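# Flip bent steel straw into lidded cup hole

## Task

Lift the bent steel straw out of its holder, where it leans with the bent end downward, flip it end for end, and insert its long straight end through the hole in the cup's screw-on lid. It is done when the straight end's tip sits in the lower half of the cup and the bent end stays above the lid. Nothing is anchored to the table; a straw that falls to the bottom of the cup still counts as inserted. Both the cup and the holder must finish standing upright, nothing may still be moving, the robot must not squeeze the straw, cup or holder between two contacts even lightly, and it must not carry more than a fifth of any of their weights (friction from the side included). Release everything and withdraw the hands at the end.

## Robot and tools

Robot: two arms, left_arm and right_arm, each ending in an identical five-finger right hand (the hands are not mirrored, so every hand number and axis means the same on both). The names are labels only, not sides of a camera image.

Scene frame (all printed poses): origin on the table top midway between the arms, +z up, +x out over the table, left_arm on the +y side. Positions are metres, orientation is a wxyz quaternion, velocities m/s and rad/s. Printed positions can be somewhat off, worse at long reach.

Hand point: a spot fixed to the palm, 0.05 m in front of it, where index pad and thumb tip meet in a pinch. Its +z runs along the straightened fingers (fingertips 0.06-0.07 m past it), +y leaves the palm face, +x runs across the palm toward the little finger. Across the palm the hand extends 0.08 m on the little-finger side; on the thumb side 0.02 m if the thumb is swung in front of the palm, up to 0.09 m otherwise. A wrist bracket on the little-finger side juts 0.03 m beyond the point in +y and 0.11 m across; it can collide. Rotating the hand shifts the point slightly.

The 28-number row (every value in [-1, 1], always all 28 even if one arm is idle): left_arm dx, dy, dz, rx, ry, rz, then left_gripper little, ring, middle, index, thumb_bend, thumb_turn, force_limit, speed; then the same 14 for right_arm/right_gripper.
- dx..rz are an offset, not a pose: a target relative to the hand point's pose in the most recent result that showed it (before any such result, or for later calls within the same reply, relative to where the robot is when the action begins). They are expressed in the hand point's own axes. 1.0 equals 0.6 m or 180 degrees; rx, ry, rz form one rotation vector. All zeros commands a return to that reference pose, so it is not a pause.
- Finger numbers are absolute targets: +1 straight/open, -1 fully curled. thumb_bend +1 straight, -1 bent. thumb_turn +1 beside the palm, -1 opposite the fingers. Pinch: index about -0.22, thumb_bend -0.75, thumb_turn -0.57.
- force_limit maps -1..+1 to about 0..10 N fingertip force (0..15 N for the two thumb motors); it halts closing only. speed maps -1..+1 to almost zero..full (full travel 0.6 s). For a soft grip close at speed -0.9 or below. A motor only starts when its target changes by at least 0.01; to keep a hand unchanged, resend the last eight hand numbers used, or at first its hand_measured six values plus hand_force_limit and hand_speed. To loosen, send targets more open than hand_measured.
- Whole-hand wrap (thumb turned in front first) fits objects 0.035-0.08 m across.

Tools:
- execute_actions {"actions": [...], "pictures": bool}. Empty list: just read state. One action {"rows": [[28]], "steps": n}: up to 15 rows, n up to 15 steps of 1/30 s, each row one step, last row repeated. One wait {"steps": n}: n up to 300, counted from the previous result, including your reply time.
- move {"target": [28], "speed": m/s 0.002-0.5 (default 0.25; rotation capped at twice that in rad/s), "stop_force": N 13-80, optional}. Straight-line paths for each hand point toward its offset target, lasting 0.5-10 s, all ending together; paths ignore obstacles and the other arm. With stop_force an arm halts once its wrist sensor feels that much extra push along its direction of travel, then backs off two steps; use it only slowly and without rotation, and omit it when pulling away from something you touch. The extra line reports the ending per arm: done, off_target, moving, held, fault, contact, plus limits such as paced or held.
- wait {"seconds": 0-10}: let time pass with no new command.
- zoom_image {"camera": cam_high | cam_left_wrist | cam_right_wrist, "region": [x0, y0, x1, y1]} in pixels, at most 504x504.
- show_instructions {}: shows reference images.
- finished_scene {"scene": current number}: ends and grades the scene, irreversibly.

Motion facts: each step the commanded pose is clipped to within 100 mm and 16 degrees of the measured one; commands lag about 0.17 s; position wins over orientation when both can't be met. Large moves may fall short; check the result and send the remainder. The simulation keeps running while you reply.

Results: state line per arm (pose, velocities), "Hand target", joint positions and torques, Wrist force/torque in the hand's own axes (offsets up to ~5.5 N, noise, saturation ~100 N; force points from surface into arm), hand_measured, hand_stopped_by (moving, target, force, stalled, fault), hand_load_n (positive = pushed open; dropping near 0 means grip lost). "pose unreachable" and HELD mean a command was altered or blocked. MOTOR HOT warns at 70 °C; 85 °C brakes the arm. Images come from cam_high and both wrist cameras, with calibration given.

Avoid: stiff arms fault on firm contact if the target lies past it; a joint overload or 150 N outside force freezes that arm for 10 s. Never let the arms strike or press each other. Don't drop, slam or knock items off the table; keep cup and holder upright; finish with everything still and both hands open and clear.

Each tool is called after ">>>" as name(argument=value, ...), one argument or row to a line, values as JSON.

Reference images:

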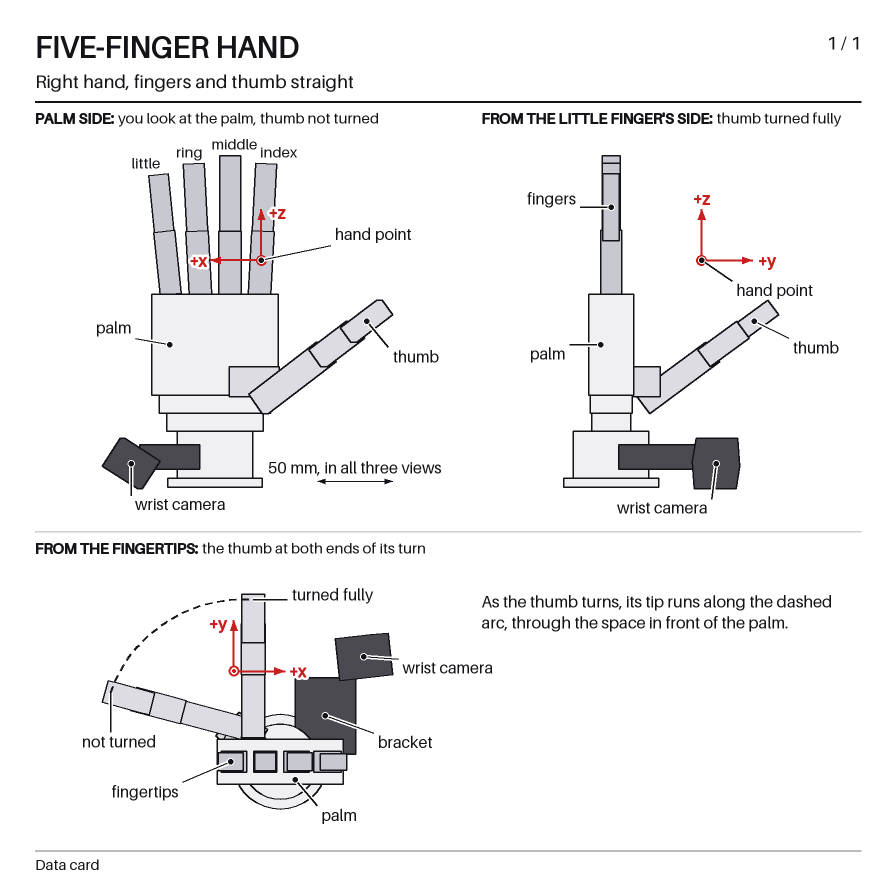

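## Session

>>> execute_actions(
  actions=[],
)

Scene clock: 0.00 s of 5600.00 s.
left_arm: end_effector_position=(-0.1067, +1.2290, +0.5758) hand_measured=(+1.000, +1.000, +1.000, +1.000, +1.000, +1.000) hand_load_n=(+0.0, +0.0, +0.0, +0.0, +0.0, +0.0) hand_stopped_by=(target, target, target, target, target, target) hand_force_limit=0.00 hand_speed=-0.80 end_effector_quat_wxyz=(+0.074, +0.706, -0.704, -0.011) end_effector_velocity=(+0.000, +0.000, -0.000) end_effector_angular_velocity=(-0.000, -0.000, -0.000) | right_arm: end_effector_position=(+0.0662, -1.0373, +0.5852) hand_measured=(+1.000, +1.000, +1.000, +1.000, +1.000, +1.000) hand_load_n=(+0.0, +0.0, +0.0, +0.0, +0.0, +0.0) hand_stopped_by=(target, target, target, target, target, target) hand_force_limit=0.00 hand_speed=-0.80 end_effector_quat_wxyz=(+0.020, +0.725, +0.688, +0.008) end_effector_velocity=(-0.000, -0.000, -0.001) end_effector_angular_velocity=(+0.002, -0.000, -0.001)
Joint positions: left_arm=[ 1.33  -1.463  1.409  1.751  1.491 -1.94 ] | right_arm=[-1.706 -1.518  1.416  1.663  1.529 -1.712]
Joint velocities: left_arm=[-0.     0.     0.    -0.001  0.    -0.   ] | right_arm=[ 0.     0.001  0.002 -0.001  0.     0.001]
Joint torques (N m, as the arm reports them, + toward a larger angle): no reading
Motor temperatures (°C, as the motors report them): left_arm=[24 23 24 26 28 30] | right_arm=[20 23 23 32 31 28]
Wrist force (N, on the end effector, along its own x y z axes, offset not removed): no reading
Wrist torque (N m, same axes, about the end effector's origin, offset not removed): no reading
Hand target (left_arm): -0.107, +1.229, +0.576; +0.074, +0.706, -0.704, -0.011
Hand target (right_arm): +0.066, -1.037, +0.585; +0.020, +0.725, +0.688, +0.008

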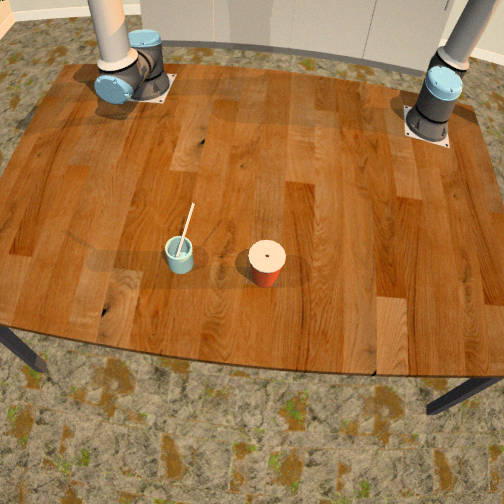

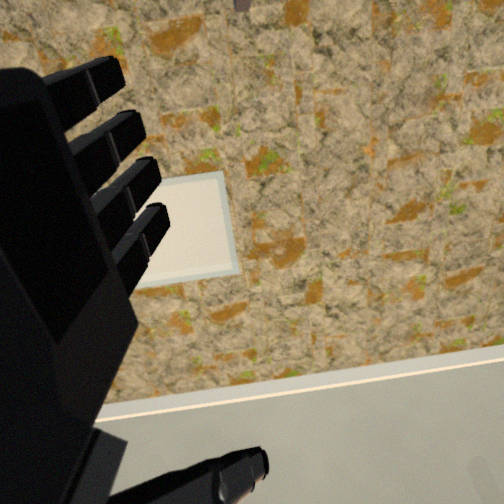

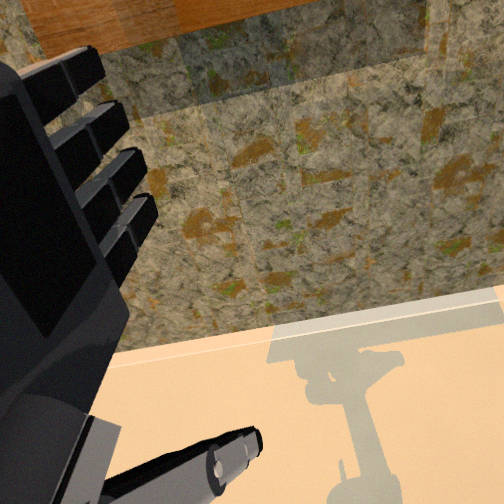

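>>> zoom_image(
  camera="cam_high",
  region=[140, 180, 310, 310],
)

Region (140, 180, 310, 310) of cam_high's 504x504 image, scaled by 2.965, with more detail than that image has; it fills the top 385 rows of this view, and the rest is white.

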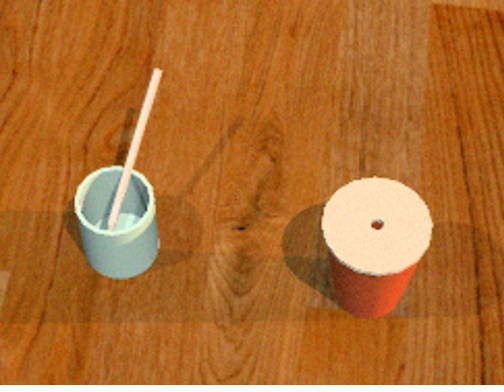

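>>> move(
  target=[0.95,-0.92,0.1,0,0,0,1,1,1,1,1,1,0,-0.8,0.96,0.85,0.2,0,0,0,1,1,1,1,1,1,0,-0.8],
  speed=0.4,
)

Scene clock: 24.47 s of 5600.00 s.
left_arm: end_effector_position=(+0.4391, +0.6562, +0.5004) hand_measured=(+1.000, +1.000, +1.000, +1.000, +1.000, +1.000) hand_load_n=(+0.0, +0.0, +0.0, +0.0, +0.0, +0.0) hand_stopped_by=(target, target, target, target, target, target) hand_force_limit=0.00 hand_speed=-0.80 end_effector_quat_wxyz=(+0.074, +0.706, -0.704, -0.012) end_effector_velocity=(+0.002, -0.001, +0.000) end_effector_angular_velocity=(+0.000, +0.000, +0.000) | right_arm: end_effector_position=(+0.6093, -0.4922, +0.4767) hand_measured=(+1.000, +1.000, +1.000, +1.000, +1.000, +1.000) hand_load_n=(+0.0, +0.0, +0.0, +0.0, +0.0, +0.0) hand_stopped_by=(target, target, target, target, target, target) hand_force_limit=0.00 hand_speed=-0.80 end_effector_quat_wxyz=(+0.019, +0.725, +0.688, +0.008) end_effector_velocity=(+0.002, +0.002, +0.000) end_effector_angular_velocity=(+0.000, +0.001, -0.001)
Joint positions: left_arm=[-0.239 -1.425  1.489  1.589  1.695 -3.5  ] | right_arm=[-0.161 -1.329  1.382  1.477  1.58  -0.168]
Joint velocities: left_arm=[-0.001  0.003 -0.004  0.001  0.    -0.002] | right_arm=[ 0.003  0.003 -0.004  0.002  0.     0.004]
Joint torques (N m, as the arm reports them, + toward a larger angle): left_arm=[-13.74 -34.89 -49.17   6.58  -3.05  -2.36] | right_arm=[  8.42 -46.15 -46.46   8.5    2.67   3.62]
Motor temperatures (°C, as the motors report them): left_arm=[24 23 24 26 28 30] | right_arm=[20 23 23 32 31 28]
Wrist force (N, on the end effector, along its own x y z axes, offset not removed): left_arm=[4.1 -2.5 -4.8] | right_arm=[-1.5 -1.7 -1.9]
Wrist torque (N m, same axes, about the end effector's origin, offset not removed): left_arm=[-0.10 -0.50 -0.07] | right_arm=[-0.28 0.41 -0.18]
Hand target (left_arm): +0.439, +0.656, +0.500; +0.074, +0.706, -0.704, -0.012
Hand target (right_arm): +0.610, -0.492, +0.477; +0.019, +0.725, +0.688, +0.008
Off the commanded pose (left_arm): 0.002 m, 0 deg.
Off the commanded pose (right_arm): 0.002 m, 0 deg.
After step 90, 18.70 s passed at rest.
move: done
camera_calibration (this result's frames):
cam_left_wrist: T_world_to_cam=[[-0.98864, 0.125841, 0.0821937, 0.315747], [0.149043, 0.891501, 0.4278, -0.86173], [-0.0194408, 0.43519, -0.900129, 0.305252], [0, 0, 0, 1]] pos_world=[0.446529, 0.595656, 0.617462]
cam_right_wrist: T_world_to_cam=[[0.978778, -0.201955, 0.0347521, -0.710067], [-0.186246, -0.805947, 0.561927, -0.551195], [-0.0854758, -0.556475, -0.826456, 0.300575], [0, 0, 0, 1]] pos_world=[0.618032, -0.420373, 0.58282]

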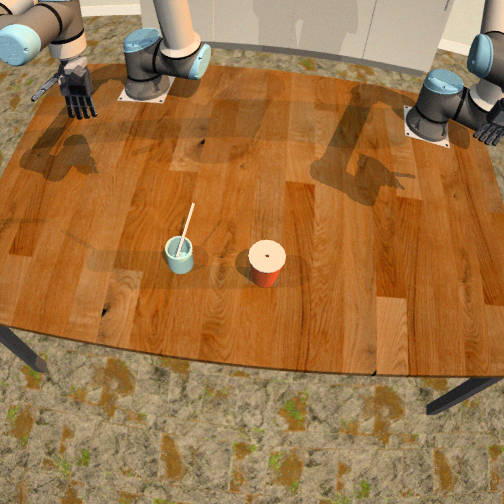

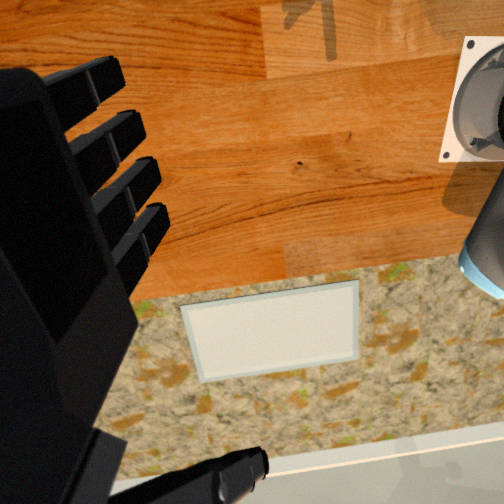

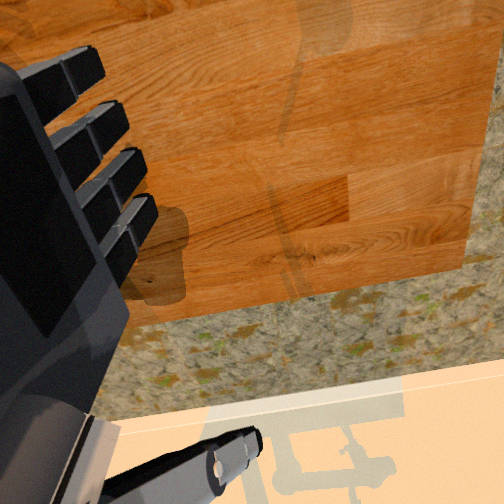

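>>> move(
  target=[0.3,-0.2,0.2,0.56,-0.232,0.56,1,1,1,1,0.2,-0.57,0,0,0.35,-0.05,0.33,-0.134,0.487,0.134,1,1,1,1,0.2,-0.57,0,0],
  speed=0.35,
)

Scene clock: 35.27 s of 5600.00 s.
left_arm: end_effector_position=(+0.5458, +0.4661, +0.3823) hand_measured=(+1.000, +1.000, +1.000, +1.000, +0.200, -0.570) hand_load_n=(+0.0, +0.0, +0.0, +0.0, +0.0, +0.0) hand_stopped_by=(target, target, target, target, target, target) hand_force_limit=0.00 hand_speed=0.00 end_effector_quat_wxyz=(+0.624, +0.224, +0.680, -0.312) end_effector_velocity=(-0.000, +0.000, +0.001) end_effector_angular_velocity=(-0.001, -0.001, +0.001) | right_arm: end_effector_position=(+0.5986, -0.2845, +0.2741) hand_measured=(+1.000, +1.000, +1.000, +1.000, +0.200, -0.570) hand_load_n=(+0.0, +0.0, +0.0, +0.0, +0.0, +0.0) hand_stopped_by=(target, target, target, target, target, target) hand_force_limit=0.00 hand_speed=0.00 end_effector_quat_wxyz=(-0.321, +0.615, +0.345, +0.632) end_effector_velocity=(+0.000, -0.000, -0.001) end_effector_angular_velocity=(+0.018, -0.012, -0.006)
Joint positions: left_arm=[-0.586 -1.888  2.391 -0.478  1.646 -1.715] | right_arm=[-0.27  -1.552  2.261 -0.725  0.26   1.544]
Joint velocities: left_arm=[ 0.    -0.001 -0.     0.    -0.     0.   ] | right_arm=[ 0.    -0.009  0.024 -0.098  0.006  0.08 ]
Joint torques (N m, as the arm reports them, + toward a larger angle): left_arm=[ 19.23   4.59 -29.71  -4.49   2.12   2.17] | right_arm=[  6.4  -44.62 -26.65  -4.7    3.38   2.88]
Motor temperatures (°C, as the motors report them): left_arm=[24 23 25 26 28 30] | right_arm=[20 23 23 32 31 28]
Wrist force (N, on the end effector, along its own x y z axes, offset not removed): left_arm=[-4.2 -6.0 -0.2] | right_arm=[-3.7 0.5 -1.1]
Wrist torque (N m, same axes, about the end effector's origin, offset not removed): left_arm=[-1.21 0.66 -0.78] | right_arm=[0.07 0.60 -0.15]
Hand target (left_arm): +0.546, +0.466, +0.382; +0.624, +0.224, +0.680, -0.312
Hand target (right_arm): +0.599, -0.285, +0.274; -0.321, +0.615, +0.345, +0.633
Off the commanded pose (left_arm): 0.001 m, 0 deg.
Off the commanded pose (right_arm): 0.001 m, 0 deg.
After step 90, 2.77 s passed at rest.
move: done
camera_calibration (this result's frames):
cam_left_wrist: T_world_to_cam=[[0.723582, 0.689957, -0.0196945, -0.703752], [-0.331153, 0.372044, 0.867134, -0.321388], [0.605612, -0.620921, 0.497686, -0.099522], [0, 0, 0, 1]] pos_world=[0.463065, 0.543334, 0.314357]
cam_right_wrist: T_world_to_cam=[[0.829854, -0.547275, -0.108777, -0.620378], [-0.378904, -0.409606, -0.829852, 0.33758], [0.409601, 0.729872, -0.547278, 0.240924], [0, 0, 0, 1]] pos_world=[0.544051, -0.377085, 0.344511]

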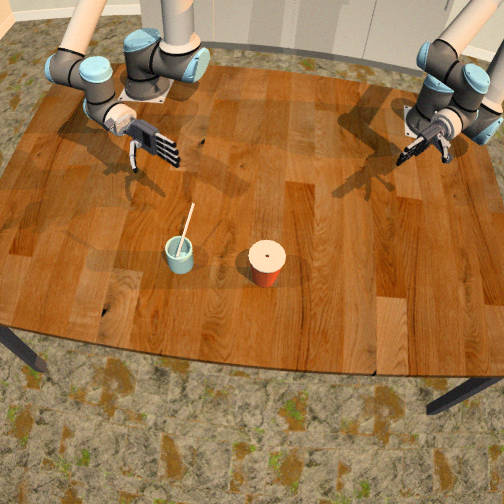

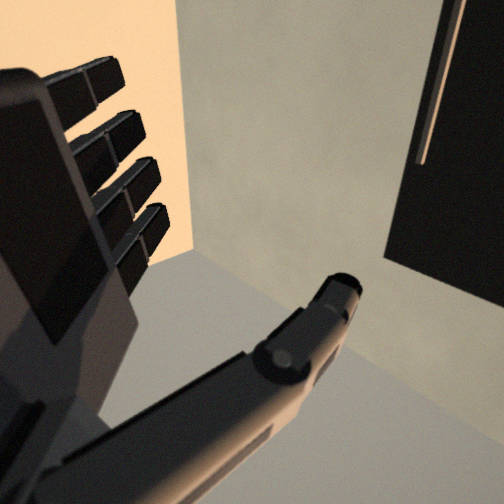

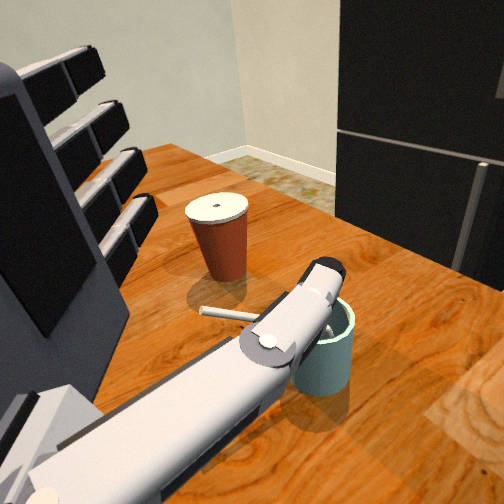

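>>> move(
  target=[0,0,0.2,0.548,0.274,0.597,1,1,1,1,0.2,-0.57,0,0,-0.08,0.03,0.04,0.56,-0.189,-0.271,1,1,1,0.4,-0.5,-0.57,0,0],
  speed=0.3,
)

Scene clock: 54.53 s of 5600.00 s.
left_arm: end_effector_position=(+0.6306, +0.3818, +0.3801) hand_measured=(+1.000, +1.000, +1.000, +1.000, +0.200, -0.570) hand_load_n=(+0.0, +0.0, +0.0, +0.0, +0.0, +0.0) hand_stopped_by=(target, target, target, target, target, target) hand_force_limit=0.00 hand_speed=0.00 end_effector_quat_wxyz=(+0.002, +1.000, +0.000, -0.001) end_effector_velocity=(+0.001, -0.000, -0.001) end_effector_angular_velocity=(+0.010, -0.002, -0.008) | right_arm: end_effector_position=(+0.6284, -0.2757, +0.2274) hand_measured=(+1.000, +1.000, +1.000, +0.400, -0.500, -0.570) hand_load_n=(+0.0, +0.0, +0.0, +0.0, +0.0, +0.0) hand_stopped_by=(target, target, target, target, target, target) hand_force_limit=0.00 hand_speed=0.00 end_effector_quat_wxyz=(-0.310, +0.120, +0.943, +0.038) end_effector_velocity=(+0.000, +0.000, -0.001) end_effector_angular_velocity=(-0.005, -0.001, +0.008)
Joint positions: left_arm=[-0.44  -1.117  1.265  1.423  1.576  1.009] | right_arm=[ 0.001 -1.248  1.663 -1.36  -1.459  1.729]
Joint velocities: left_arm=[-0.003  0.003 -0.003  0.004 -0.01   0.005] | right_arm=[ 0.003  0.001 -0.002 -0.001 -0.007 -0.001]
Joint torques (N m, as the arm reports them, + toward a larger angle): left_arm=[-12.95 -58.53 -48.64   6.09  -3.34   2.49] | right_arm=[ 10.6  -56.63 -48.05  -5.99  -2.43  -3.63]
Motor temperatures (°C, as the motors report them): left_arm=[24 23 25 26 28 30] | right_arm=[20 23 23 32 31 28]
Wrist force (N, on the end effector, along its own x y z axes, offset not removed): left_arm=[2.9 -4.6 -7.2] | right_arm=[-0.2 0.7 -0.1]
Wrist torque (N m, same axes, about the end effector's origin, offset not removed): left_arm=[-0.52 -0.05 -0.21] | right_arm=[-0.03 0.15 0.15]
Hand target (left_arm): +0.631, +0.382, +0.380; +0.002, +1.000, -0.000, -0.001
Hand target (right_arm): +0.628, -0.276, +0.227; -0.309, +0.119, +0.943, +0.038
Off the commanded pose (left_arm): 0.001 m, 0 deg.
Off the commanded pose (right_arm): 0.001 m, 0 deg.
After step 90, 11.23 s passed at rest.
move: done
camera_calibration (this result's frames):
cam_left_wrist: T_world_to_cam=[[-0.125494, -0.991839, -0.0225212, 0.471719], [-0.848398, 0.0955224, 0.52067, 0.303383], [-0.514269, 0.0844479, -0.853461, 0.748356], [0, 0, 0, 1]] pos_world=[0.701443, 0.375692, 0.491354]
cam_right_wrist: T_world_to_cam=[[0.360261, 0.927871, -0.0962697, 0.0535412], [0.929971, -0.365335, -0.0410456, -0.67591], [-0.0732557, -0.0747409, -0.994509, 0.380066], [0, 0, 0, 1]] pos_world=[0.63713, -0.268206, 0.35539]

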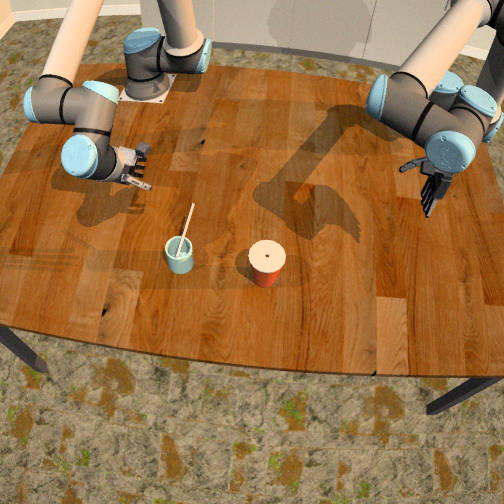

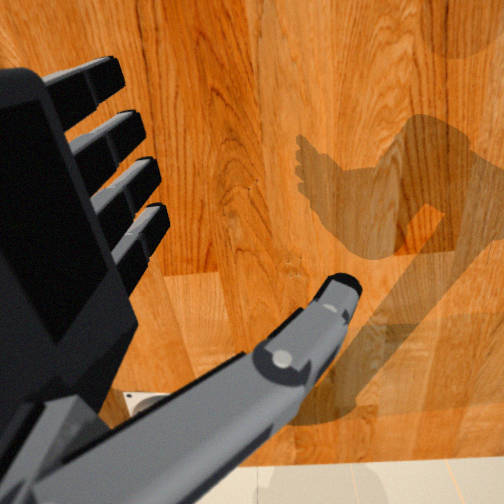

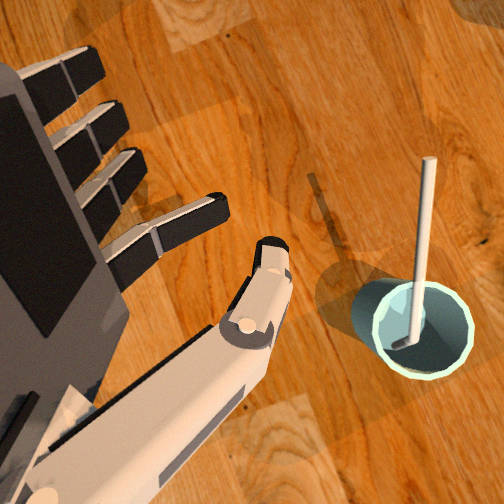

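>>> move(
  target=[0,0,0,0,0,0,1,1,1,1,0.2,-0.57,0,0,-0.072,0.095,0.14,0,0,0,1,1,1,0.4,-0.5,-0.57,0,0],
  speed=0.15,
)

Scene clock: 60.70 s of 5600.00 s.
left_arm: end_effector_position=(+0.6306, +0.3818, +0.3801) hand_measured=(+1.000, +1.000, +1.000, +1.000, +0.200, -0.570) hand_load_n=(+0.0, +0.0, +0.0, +0.0, +0.0, +0.0) hand_stopped_by=(target, target, target, target, target, target) hand_force_limit=0.00 hand_speed=0.00 end_effector_quat_wxyz=(+0.002, +1.000, +0.000, -0.001) end_effector_velocity=(+0.000, -0.000, -0.000) end_effector_angular_velocity=(+0.000, +0.000, +0.000) | right_arm: end_effector_position=(+0.6282, -0.2172, +0.1343) hand_measured=(+1.000, +1.000, +1.000, +0.400, -0.500, -0.570) hand_load_n=(+0.0, +0.0, +0.0, +0.0, +0.0, +0.0) hand_stopped_by=(target, target, target, target, target, target) hand_force_limit=0.00 hand_speed=0.00 end_effector_quat_wxyz=(-0.310, +0.120, +0.943, +0.038) end_effector_velocity=(+0.000, +0.001, -0.002) end_effector_angular_velocity=(-0.000, -0.000, -0.001)
Joint positions: left_arm=[-0.44  -1.117  1.265  1.423  1.576  1.009] | right_arm=[ 0.072 -1.16   1.724 -1.516 -1.417  1.787]
Joint velocities: left_arm=[-0.  0.  0. -0. -0. -0.] | right_arm=[ 0.001  0.002  0.    -0.003  0.001  0.002]
Joint torques (N m, as the arm reports them, + toward a larger angle): left_arm=[ 18.63 -89.33 -29.59   1.3    2.24  -2.57] | right_arm=[  4.2  -59.33 -32.99  -5.68   3.13   3.13]
Motor temperatures (°C, as the motors report them): left_arm=[24 23 25 26 28 30] | right_arm=[20 23 23 32 31 28]
Wrist force (N, on the end effector, along its own x y z axes, offset not removed): left_arm=[-2.9 -5.0 -0.8] | right_arm=[3.3 1.7 -0.1]
Wrist torque (N m, same axes, about the end effector's origin, offset not removed): left_arm=[-1.14 0.30 -0.38] | right_arm=[0.19 -0.44 0.27]
Hand target (left_arm): +0.631, +0.382, +0.380; +0.002, +1.000, +0.000, -0.001
Hand target (right_arm): +0.628, -0.217, +0.134; -0.310, +0.120, +0.943, +0.038
Off the commanded pose (left_arm): 0.000 m, 0 deg.
Off the commanded pose (right_arm): 0.000 m, 0 deg.
After step 90, 1.87 s passed at rest.
move: done
camera_calibration (this result's frames):
cam_left_wrist: T_world_to_cam=[[-0.125497, -0.991838, -0.022533, 0.471722], [-0.848388, 0.0955175, 0.520686, 0.303384], [-0.514284, 0.0844616, -0.853451, 0.748345], [0, 0, 0, 1]] pos_world=[0.701449, 0.375687, 0.491337]
cam_right_wrist: T_world_to_cam=[[0.360252, 0.927867, -0.0963375, -0.00961989], [0.929974, -0.365329, -0.0410221, -0.658193], [-0.073258, -0.0748131, -0.994503, 0.291759], [0, 0, 0, 1]] pos_world=[0.636941, -0.209703, 0.262228]

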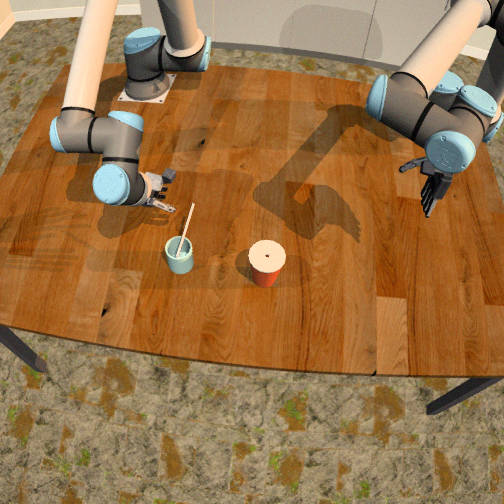

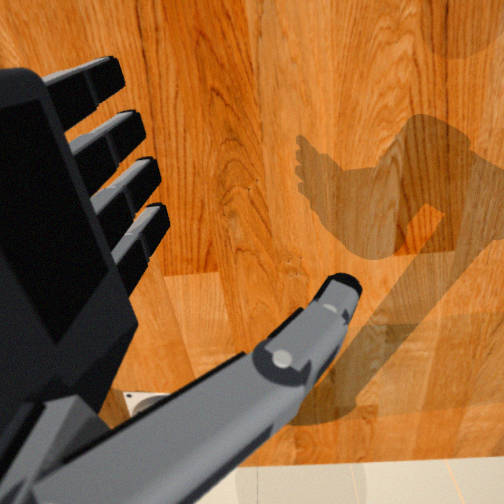

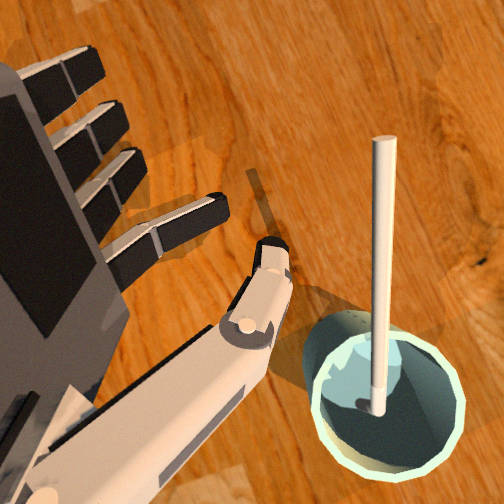

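>>> move(
  target=[0,0,0,0,0,0,1,1,1,1,0.2,-0.57,0,0,0,0.08,-0.004,0,0,0,1,1,1,0.4,-0.5,-0.57,0,0],
  speed=0.04,
)

Scene clock: 65.87 s of 5600.00 s.
left_arm: end_effector_position=(+0.6306, +0.3818, +0.3801) hand_measured=(+1.000, +1.000, +1.000, +1.000, +0.200, -0.570) hand_load_n=(+0.0, +0.0, +0.0, +0.0, +0.0, +0.0) hand_stopped_by=(target, target, target, target, target, target) hand_force_limit=0.00 hand_speed=0.00 end_effector_quat_wxyz=(+0.002, +1.000, +0.000, -0.001) end_effector_velocity=(+0.000, +0.001, -0.001) end_effector_angular_velocity=(+0.001, +0.002, +0.001) | right_arm: end_effector_position=(+0.6415, -0.1713, +0.1361) hand_measured=(+1.000, +1.000, +1.000, +0.400, -0.500, -0.570) hand_load_n=(+0.0, +0.0, +0.0, +0.0, +0.0, +0.0) hand_stopped_by=(target, target, target, target, target, target) hand_force_limit=0.00 hand_speed=0.00 end_effector_quat_wxyz=(-0.310, +0.120, +0.943, +0.038) end_effector_velocity=(+0.001, +0.002, -0.000) end_effector_angular_velocity=(-0.000, +0.000, -0.001)
Joint positions: left_arm=[-0.44  -1.117  1.265  1.423  1.576  1.009] | right_arm=[ 0.126 -1.128  1.672 -1.505 -1.386  1.832]
Joint velocities: left_arm=[ 0.001  0.001  0.     0.001 -0.     0.   ] | right_arm=[ 0.003  0.003 -0.004  0.001  0.002  0.003]
Joint torques (N m, as the arm reports them, + toward a larger angle): left_arm=[ 16.69 -79.89 -29.19   1.6    1.87  -2.63] | right_arm=[  9.11 -64.52 -47.72   1.91   3.11   3.  ]
Motor temperatures (°C, as the motors report them): left_arm=[24 23 25 26 28 30] | right_arm=[20 23 23 32 31 28]
Wrist force (N, on the end effector, along its own x y z axes, offset not removed): left_arm=[2.9 -2.6 -0.9] | right_arm=[-7.1 -0.5 1.6]
Wrist torque (N m, same axes, about the end effector's origin, offset not removed): left_arm=[-0.64 -0.52 -0.20] | right_arm=[0.02 1.18 -0.51]
Hand target (left_arm): +0.631, +0.382, +0.380; +0.002, +1.000, +0.000, -0.001
Hand target (right_arm): +0.642, -0.171, +0.136; -0.310, +0.120, +0.943, +0.038
Off the commanded pose (left_arm): 0.000 m, 0 deg.
Off the commanded pose (right_arm): 0.000 m, 0 deg.
After step 90, 0.57 s passed at rest.
move: done
camera_calibration (this result's frames):
cam_left_wrist: T_world_to_cam=[[-0.125494, -0.991839, -0.0225211, 0.471719], [-0.848398, 0.0955221, 0.52067, 0.303383], [-0.514269, 0.0844477, -0.853461, 0.748356], [0, 0, 0, 1]] pos_world=[0.701443, 0.375692, 0.491354]
cam_right_wrist: T_world_to_cam=[[0.360252, 0.927863, -0.0963798, -0.0567755], [0.929975, -0.36533, -0.0409928, -0.653735], [-0.0732461, -0.0748631, -0.9945, 0.297964], [0, 0, 0, 1]] pos_world=[0.650235, -0.163842, 0.264055]

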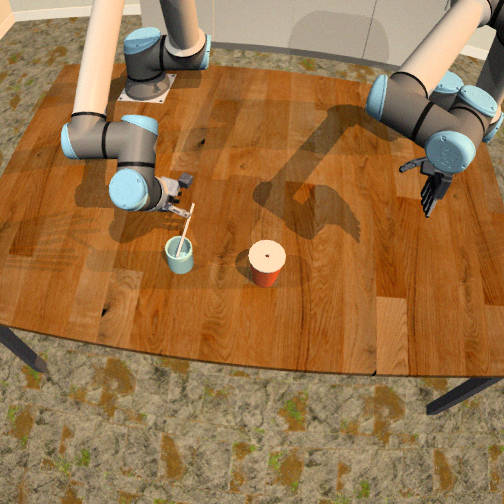

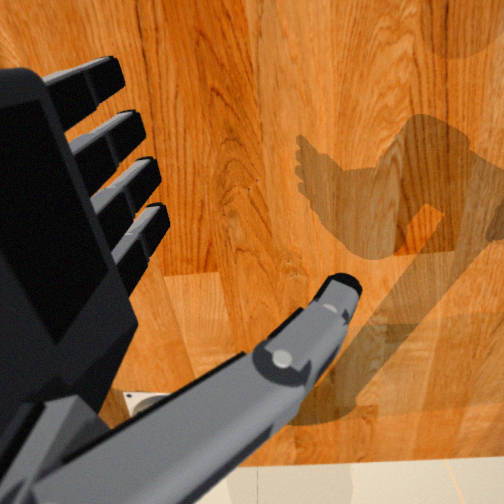

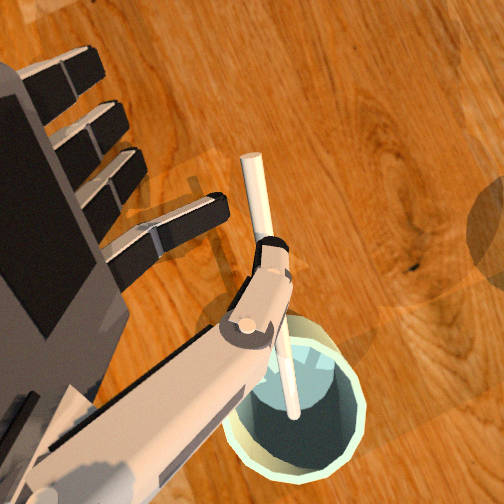

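>>> move(
  target=[0,0,0,0,0,0,1,1,1,1,0.2,-0.57,0,0,0,0.004,0.008,0,0,0,1,1,1,0.05,-0.75,-0.57,0,-0.7],
  speed=0.02,
)

>>> move(
  target=[0,0,0,0,0,0,1,1,1,1,0.2,-0.57,0,0,0,0,0,0,0,0,1,1,1,-0.4,-0.75,-0.57,0.4,-0.9],
)

Scene clock: 68.80 s of 5600.00 s.
left_arm: end_effector_position=(+0.6306, +0.3818, +0.3801) hand_measured=(+1.000, +1.000, +1.000, +1.000, +0.200, -0.570) hand_load_n=(+0.0, +0.0, +0.0, +0.0, +0.0, +0.0) hand_stopped_by=(target, target, target, target, target, target) hand_force_limit=0.00 hand_speed=0.00 end_effector_quat_wxyz=(+0.002, +1.000, +0.000, -0.001) end_effector_velocity=(+0.001, +0.001, -0.001) end_effector_angular_velocity=(+0.000, +0.001, +0.002) | right_arm: end_effector_position=(+0.6394, -0.1683, +0.1322) hand_measured=(+1.000, +1.000, +1.000, +0.050, -0.750, -0.570) hand_load_n=(+0.0, +0.0, +0.0, +0.0, +0.0, +0.0) hand_stopped_by=(target, target, target, target, target, target) hand_force_limit=0.00 hand_speed=-0.70 end_effector_quat_wxyz=(-0.310, +0.120, +0.943, +0.038) end_effector_velocity=(+0.000, -0.000, -0.001) end_effector_angular_velocity=(+0.001, +0.000, -0.001)
Joint positions: left_arm=[-0.44  -1.117  1.265  1.423  1.576  1.009] | right_arm=[ 0.13  -1.126  1.678 -1.512 -1.384  1.835]
Joint velocities: left_arm=[ 0.002  0.001 -0.001  0.001  0.001 -0.   ] | right_arm=[-0.     0.001  0.    -0.001  0.001 -0.   ]
Joint torques (N m, as the arm reports them, + toward a larger angle): left_arm=[ 15.78 -66.65 -30.31   2.2    1.52  -2.38] | right_arm=[  7.46 -64.04 -33.48  -6.13   3.07   2.98]
Motor temperatures (°C, as the motors report them): left_arm=[24 23 25 26 28 30] | right_arm=[20 23 23 32 31 28]
Wrist force (N, on the end effector, along its own x y z axes, offset not removed): left_arm=[6.0 -2.9 0.8] | right_arm=[-1.4 0.5 2.6]
Wrist torque (N m, same axes, about the end effector's origin, offset not removed): left_arm=[-0.87 -1.26 -0.13] | right_arm=[0.04 0.33 -0.14]
Hand target (left_arm): +0.631, +0.382, +0.380; +0.002, +1.000, +0.000, -0.001
Hand target (right_arm): +0.639, -0.168, +0.132; -0.310, +0.120, +0.943, +0.038
Off the commanded pose (left_arm): 0.000 m, 0 deg.
Off the commanded pose (right_arm): 0.000 m, 0 deg.
move: done
camera_calibration (this result's frames):
cam_left_wrist: T_world_to_cam=[[-0.125494, -0.991839, -0.0225211, 0.471719], [-0.848398, 0.0955223, 0.52067, 0.303383], [-0.514269, 0.0844477, -0.853461, 0.748356], [0, 0, 0, 1]] pos_world=[0.701443, 0.375692, 0.491354]
cam_right_wrist: T_world_to_cam=[[0.360251, 0.927863, -0.0963834, -0.0591727], [0.929975, -0.36533, -0.0409908, -0.650797], [-0.0732456, -0.0748671, -0.9945, 0.294186], [0, 0, 0, 1]] pos_world=[0.64809, -0.160826, 0.260188]

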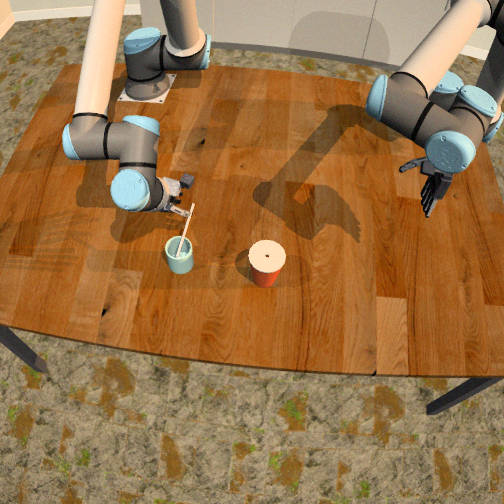

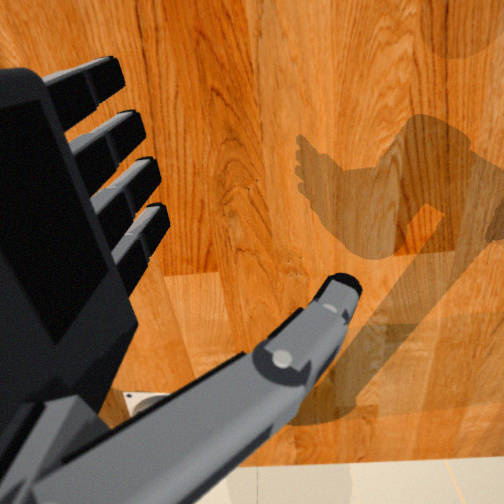

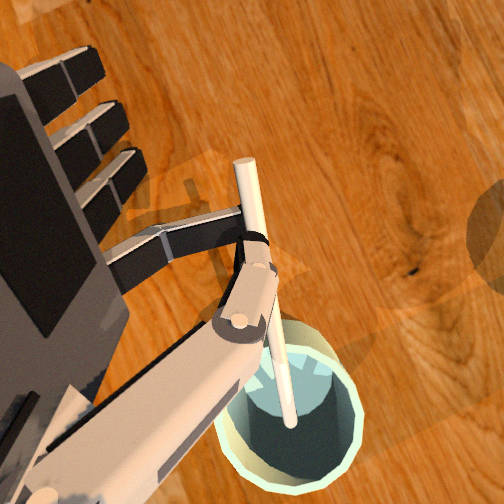

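Scene clock: 70.07 s of 5600.00 s.
left_arm: end_effector_position=(+0.6306, +0.3818, +0.3801) hand_measured=(+1.000, +1.000, +1.000, +1.000, +0.200, -0.570) hand_load_n=(+0.0, +0.0, +0.0, +0.0, +0.0, +0.0) hand_stopped_by=(target, target, target, target, target, target) hand_force_limit=0.00 hand_speed=0.00 end_effector_quat_wxyz=(+0.002, +1.000, +0.000, -0.001) end_effector_velocity=(-0.001, -0.001, +0.002) end_effector_angular_velocity=(-0.001, -0.002, -0.001) | right_arm: end_effector_position=(+0.6394, -0.1683, +0.1322) hand_measured=(+1.000, +1.000, +1.000, -0.118, -0.750, -0.570) hand_load_n=(+0.0, +0.0, +0.0, +7.5, +1.5, +0.0) hand_stopped_by=(target, target, target, force, target, target) hand_force_limit=0.40 hand_speed=-0.90 end_effector_quat_wxyz=(-0.310, +0.120, +0.943, +0.038) end_effector_velocity=(+0.000, +0.001, +0.001) end_effector_angular_velocity=(+0.000, -0.002, +0.000)
Joint positions: left_arm=[-0.44  -1.117  1.265  1.423  1.576  1.009] | right_arm=[ 0.13  -1.126  1.678 -1.512 -1.384  1.835]
Joint velocities: left_arm=[-0.001 -0.002 -0.     0.     0.     0.   ] | right_arm=[ 0.001 -0.001 -0.001  0.     0.     0.   ]
Joint torques (N m, as the arm reports them, + toward a larger angle): left_arm=[ 15.42 -64.47 -30.08   1.85   1.75  -2.37] | right_arm=[  4.47 -64.18 -35.46  -5.56   2.98   2.79]
Motor temperatures (°C, as the motors report them): left_arm=[24 23 25 26 28 30] | right_arm=[20 23 23 32 31 28]
Wrist force (N, on the end effector, along its own x y z axes, offset not removed): left_arm=[1.8 4.4 -0.6] | right_arm=[-1.6 -3.5 -2.7]
Wrist torque (N m, same axes, about the end effector's origin, offset not removed): left_arm=[0.51 -0.44 -0.05] | right_arm=[-0.43 0.48 -0.06]
Hand target (left_arm): +0.631, +0.382, +0.380; +0.002, +1.000, +0.000, -0.001
Hand target (right_arm): +0.639, -0.168, +0.132; -0.310, +0.120, +0.943, +0.038
Off the commanded pose (left_arm): 0.000 m, 0 deg.
Off the commanded pose (right_arm): 0.000 m, 0 deg.
move: done
camera_calibration (this result's frames):
cam_left_wrist: T_world_to_cam=[[-0.125494, -0.991839, -0.0225211, 0.471719], [-0.848398, 0.0955222, 0.52067, 0.303383], [-0.514269, 0.0844477, -0.853461, 0.748356], [0, 0, 0, 1]] pos_world=[0.701443, 0.375692, 0.491354]
cam_right_wrist: T_world_to_cam=[[0.360252, 0.927863, -0.0963832, -0.0591743], [0.929975, -0.36533, -0.0409912, -0.650795], [-0.0732458, -0.0748668, -0.9945, 0.294184], [0, 0, 0, 1]] pos_world=[0.648088, -0.160825, 0.260185]

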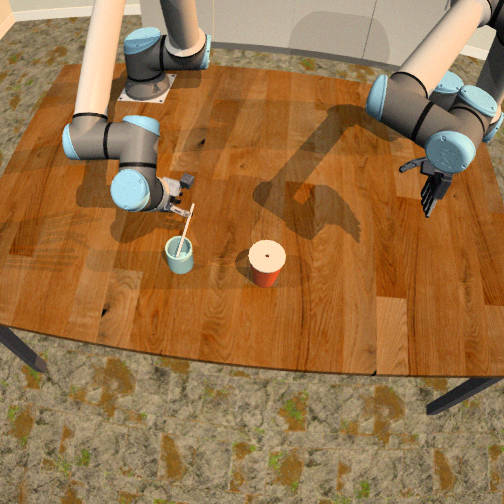

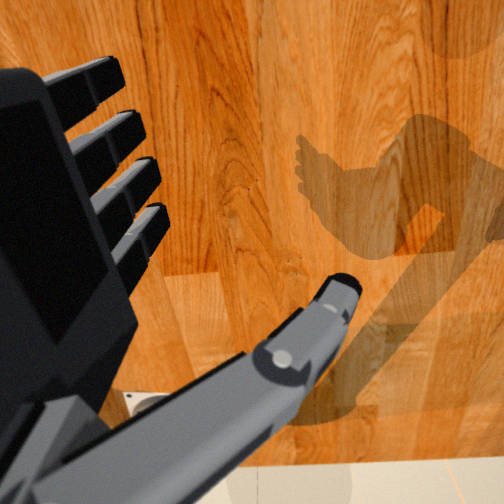

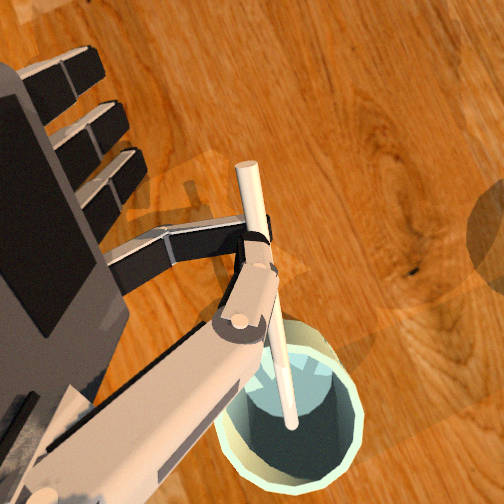

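Gripped. Lift straight up 0.13 m.

>>> move(
  target=[0,0,0,0,0,0,1,1,1,0.4,-0.5,-0.57,0,0,0.135,0,-0.17,0,0,0,1,1,1,-0.4,-0.75,-0.57,0.4,-0.9],
  speed=0.06,
)

Scene clock: 73.97 s of 5600.00 s.
left_arm: end_effector_position=(+0.6306, +0.3818, +0.3801) hand_measured=(+1.000, +1.000, +1.000, +0.400, -0.500, -0.570) hand_load_n=(+0.0, +0.0, +0.0, +0.0, +0.0, +0.0) hand_stopped_by=(target, target, target, target, target, target) hand_force_limit=0.00 hand_speed=0.00 end_effector_quat_wxyz=(+0.002, +1.000, +0.000, -0.001) end_effector_velocity=(-0.000, -0.000, -0.000) end_effector_angular_velocity=(+0.000, +0.000, -0.000) | right_arm: end_effector_position=(+0.6346, -0.1668, +0.2621) hand_measured=(+1.000, +1.000, +1.000, -0.118, -0.750, -0.570) hand_load_n=(+0.0, +0.0, +0.0, +7.0, +1.5, -0.5) hand_stopped_by=(target, target, target, force, target, target) hand_force_limit=0.40 hand_speed=-0.90 end_effector_quat_wxyz=(-0.310, +0.120, +0.943, +0.038) end_effector_velocity=(+0.000, -0.000, +0.002) end_effector_angular_velocity=(-0.000, +0.002, -0.000)
Joint positions: left_arm=[-0.44  -1.117  1.265  1.423  1.576  1.009] | right_arm=[ 0.132 -1.225  1.569 -1.305 -1.382  1.837]
Joint velocities: left_arm=[-0.  0.  0. -0. -0. -0.] | right_arm=[-0.     0.    -0.003  0.005  0.     0.   ]
Joint torques (N m, as the arm reports them, + toward a larger angle): left_arm=[ 15.96 -64.36 -29.84   1.68   1.68  -2.3 ] | right_arm=[  7.04 -80.48 -51.23   2.77   3.14   2.97]
Motor temperatures (°C, as the motors report them): left_arm=[24 23 25 26 28 30] | right_arm=[20 23 23 32 31 28]
Wrist force (N, on the end effector, along its own x y z axes, offset not removed): left_arm=[5.2 -0.3 0.3] | right_arm=[0.6 -1.1 0.9]
Wrist torque (N m, same axes, about the end effector's origin, offset not removed): left_arm=[-0.31 -0.96 0.32] | right_arm=[-0.27 0.12 -0.01]
Hand target (left_arm): +0.631, +0.382, +0.380; +0.002, +1.000, +0.000, -0.001
Hand target (right_arm): +0.635, -0.167, +0.262; -0.310, +0.120, +0.943, +0.038
Off the commanded pose (left_arm): 0.000 m, 0 deg.
Off the commanded pose (right_arm): 0.000 m, 0 deg.
move: done
camera_calibration (this result's frames):
cam_left_wrist: T_world_to_cam=[[-0.125494, -0.991839, -0.0225211, 0.471719], [-0.848398, 0.0955224, 0.52067, 0.303383], [-0.514269, 0.0844478, -0.853461, 0.748356], [0, 0, 0, 1]] pos_world=[0.701443, 0.375692, 0.491354]
cam_right_wrist: T_world_to_cam=[[0.360259, 0.92786, -0.0963775, -0.0463585], [0.929973, -0.365336, -0.040983, -0.640468], [-0.0732367, -0.074864, -0.994501, 0.42308], [0, 0, 0, 1]] pos_world=[0.643304, -0.159299, 0.390038]

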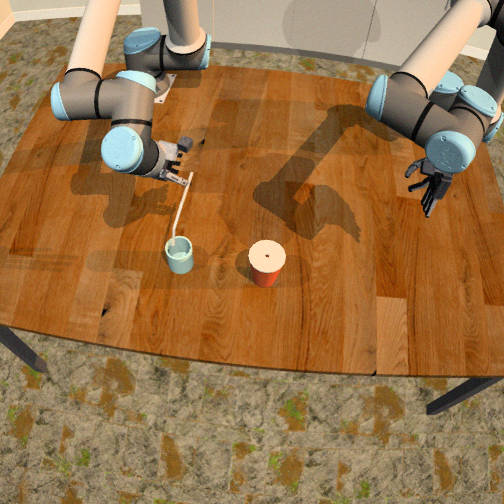

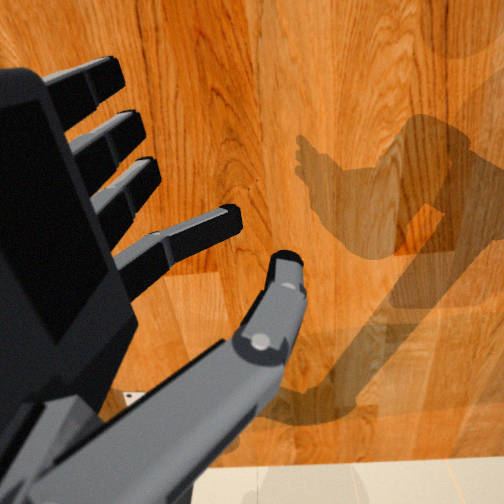

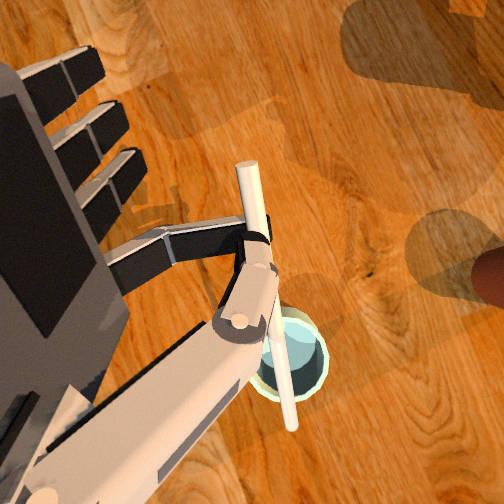

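>>> move(
  target=[0.05,0.41,0.085,0,0,0,1,1,1,0.4,-0.5,-0.57,0,0,0.238,0.315,0.057,0.025,-0.201,-0.078,1,1,1,-0.4,-0.75,-0.57,0.4,-0.9],
  speed=0.12,
)

Scene clock: 80.83 s of 5600.00 s.
left_arm: end_effector_position=(+0.6612, +0.1360, +0.3305) hand_measured=(+1.000, +1.000, +1.000, +0.400, -0.500, -0.570) hand_load_n=(+0.0, +0.0, +0.0, +0.0, +0.0, +0.0) hand_stopped_by=(target, target, target, target, target, target) hand_force_limit=0.00 hand_speed=0.00 end_effector_quat_wxyz=(+0.002, +1.000, +0.000, -0.001) end_effector_velocity=(+0.001, -0.002, -0.001) end_effector_angular_velocity=(+0.001, -0.000, +0.001) | right_arm: end_effector_position=(+0.5509, +0.0496, +0.3182) hand_measured=(+1.000, +1.000, +1.000, -0.118, -0.750, -0.570) hand_load_n=(+0.0, +0.0, +0.0, +7.0, +1.5, -0.5) hand_stopped_by=(target, target, target, force, target, target) hand_force_limit=0.40 hand_speed=-0.90 end_effector_quat_wxyz=(-0.000, -0.000, +1.000, -0.001) end_effector_velocity=(-0.001, +0.002, +0.001) end_effector_angular_velocity=(-0.000, -0.007, +0.001)
Joint positions: left_arm=[-0.662 -0.852  0.929  1.492  1.575  0.787] | right_arm=[ 0.508 -1.414  1.772 -1.928 -1.572  2.019]
Joint velocities: left_arm=[-0.001  0.004 -0.006  0.002 -0.001 -0.002] | right_arm=[ 0.004 -0.002  0.001 -0.005 -0.003  0.003]
Joint torques (N m, as the arm reports them, + toward a larger angle): left_arm=[-15.2  -78.81 -49.82   6.11  -3.1   -3.07] | right_arm=[  9.61 -67.24 -38.95  -8.28  -2.95   3.05]
Motor temperatures (°C, as the motors report them): left_arm=[24 23 25 26 28 30] | right_arm=[20 23 23 32 31 28]
Wrist force (N, on the end effector, along its own x y z axes, offset not removed): left_arm=[1.7 0.3 1.8] | right_arm=[-5.3 0.5 -3.2]
Wrist torque (N m, same axes, about the end effector's origin, offset not removed): left_arm=[-0.37 -0.58 -0.22] | right_arm=[0.18 1.05 -0.33]
Hand target (left_arm): +0.661, +0.136, +0.330; +0.002, +1.000, +0.000, -0.001
Hand target (right_arm): +0.551, +0.050, +0.318; +0.000, -0.001, +1.000, -0.001
Off the commanded pose (left_arm): 0.001 m, 0 deg.
Off the commanded pose (right_arm): 0.001 m, 0 deg.
After step 90, 0.53 s passed at rest.
move: done
camera_calibration (this result's frames):
cam_left_wrist: T_world_to_cam=[[-0.125482, -0.991831, -0.0229336, 0.230757], [-0.84854, 0.0953192, 0.520474, 0.378886], [-0.514036, 0.0847705, -0.853569, 0.742297], [0, 0, 0, 1]] pos_world=[0.732024, 0.129832, 0.441693]
cam_right_wrist: T_world_to_cam=[[0.149472, 0.988739, -0.00735856, -0.126825], [0.823651, -0.120391, 0.554171, -0.62425], [0.547044, -0.0888939, -0.832371, 0.0963273], [0, 0, 0, 1]] pos_world=[0.480426, 0.0588055, 0.425188]

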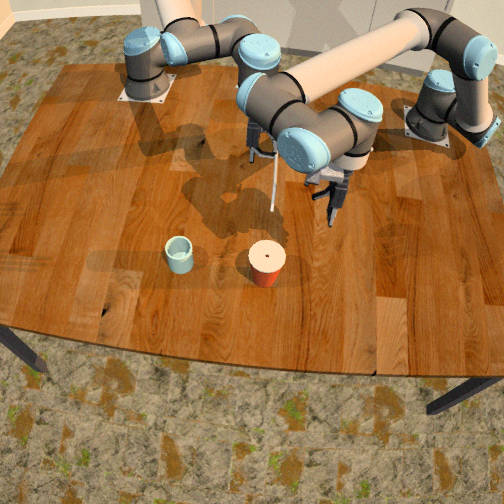

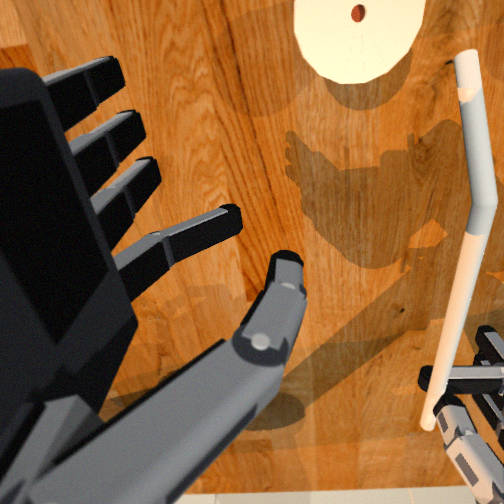

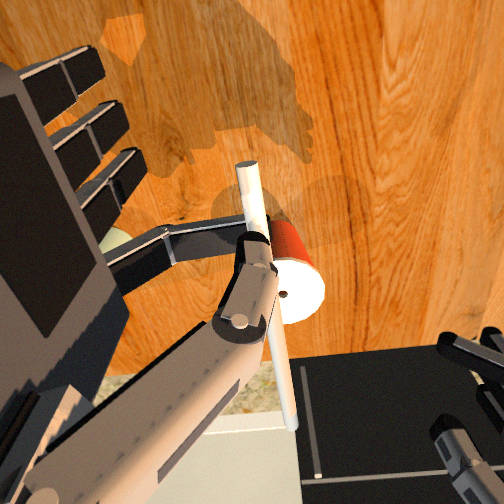

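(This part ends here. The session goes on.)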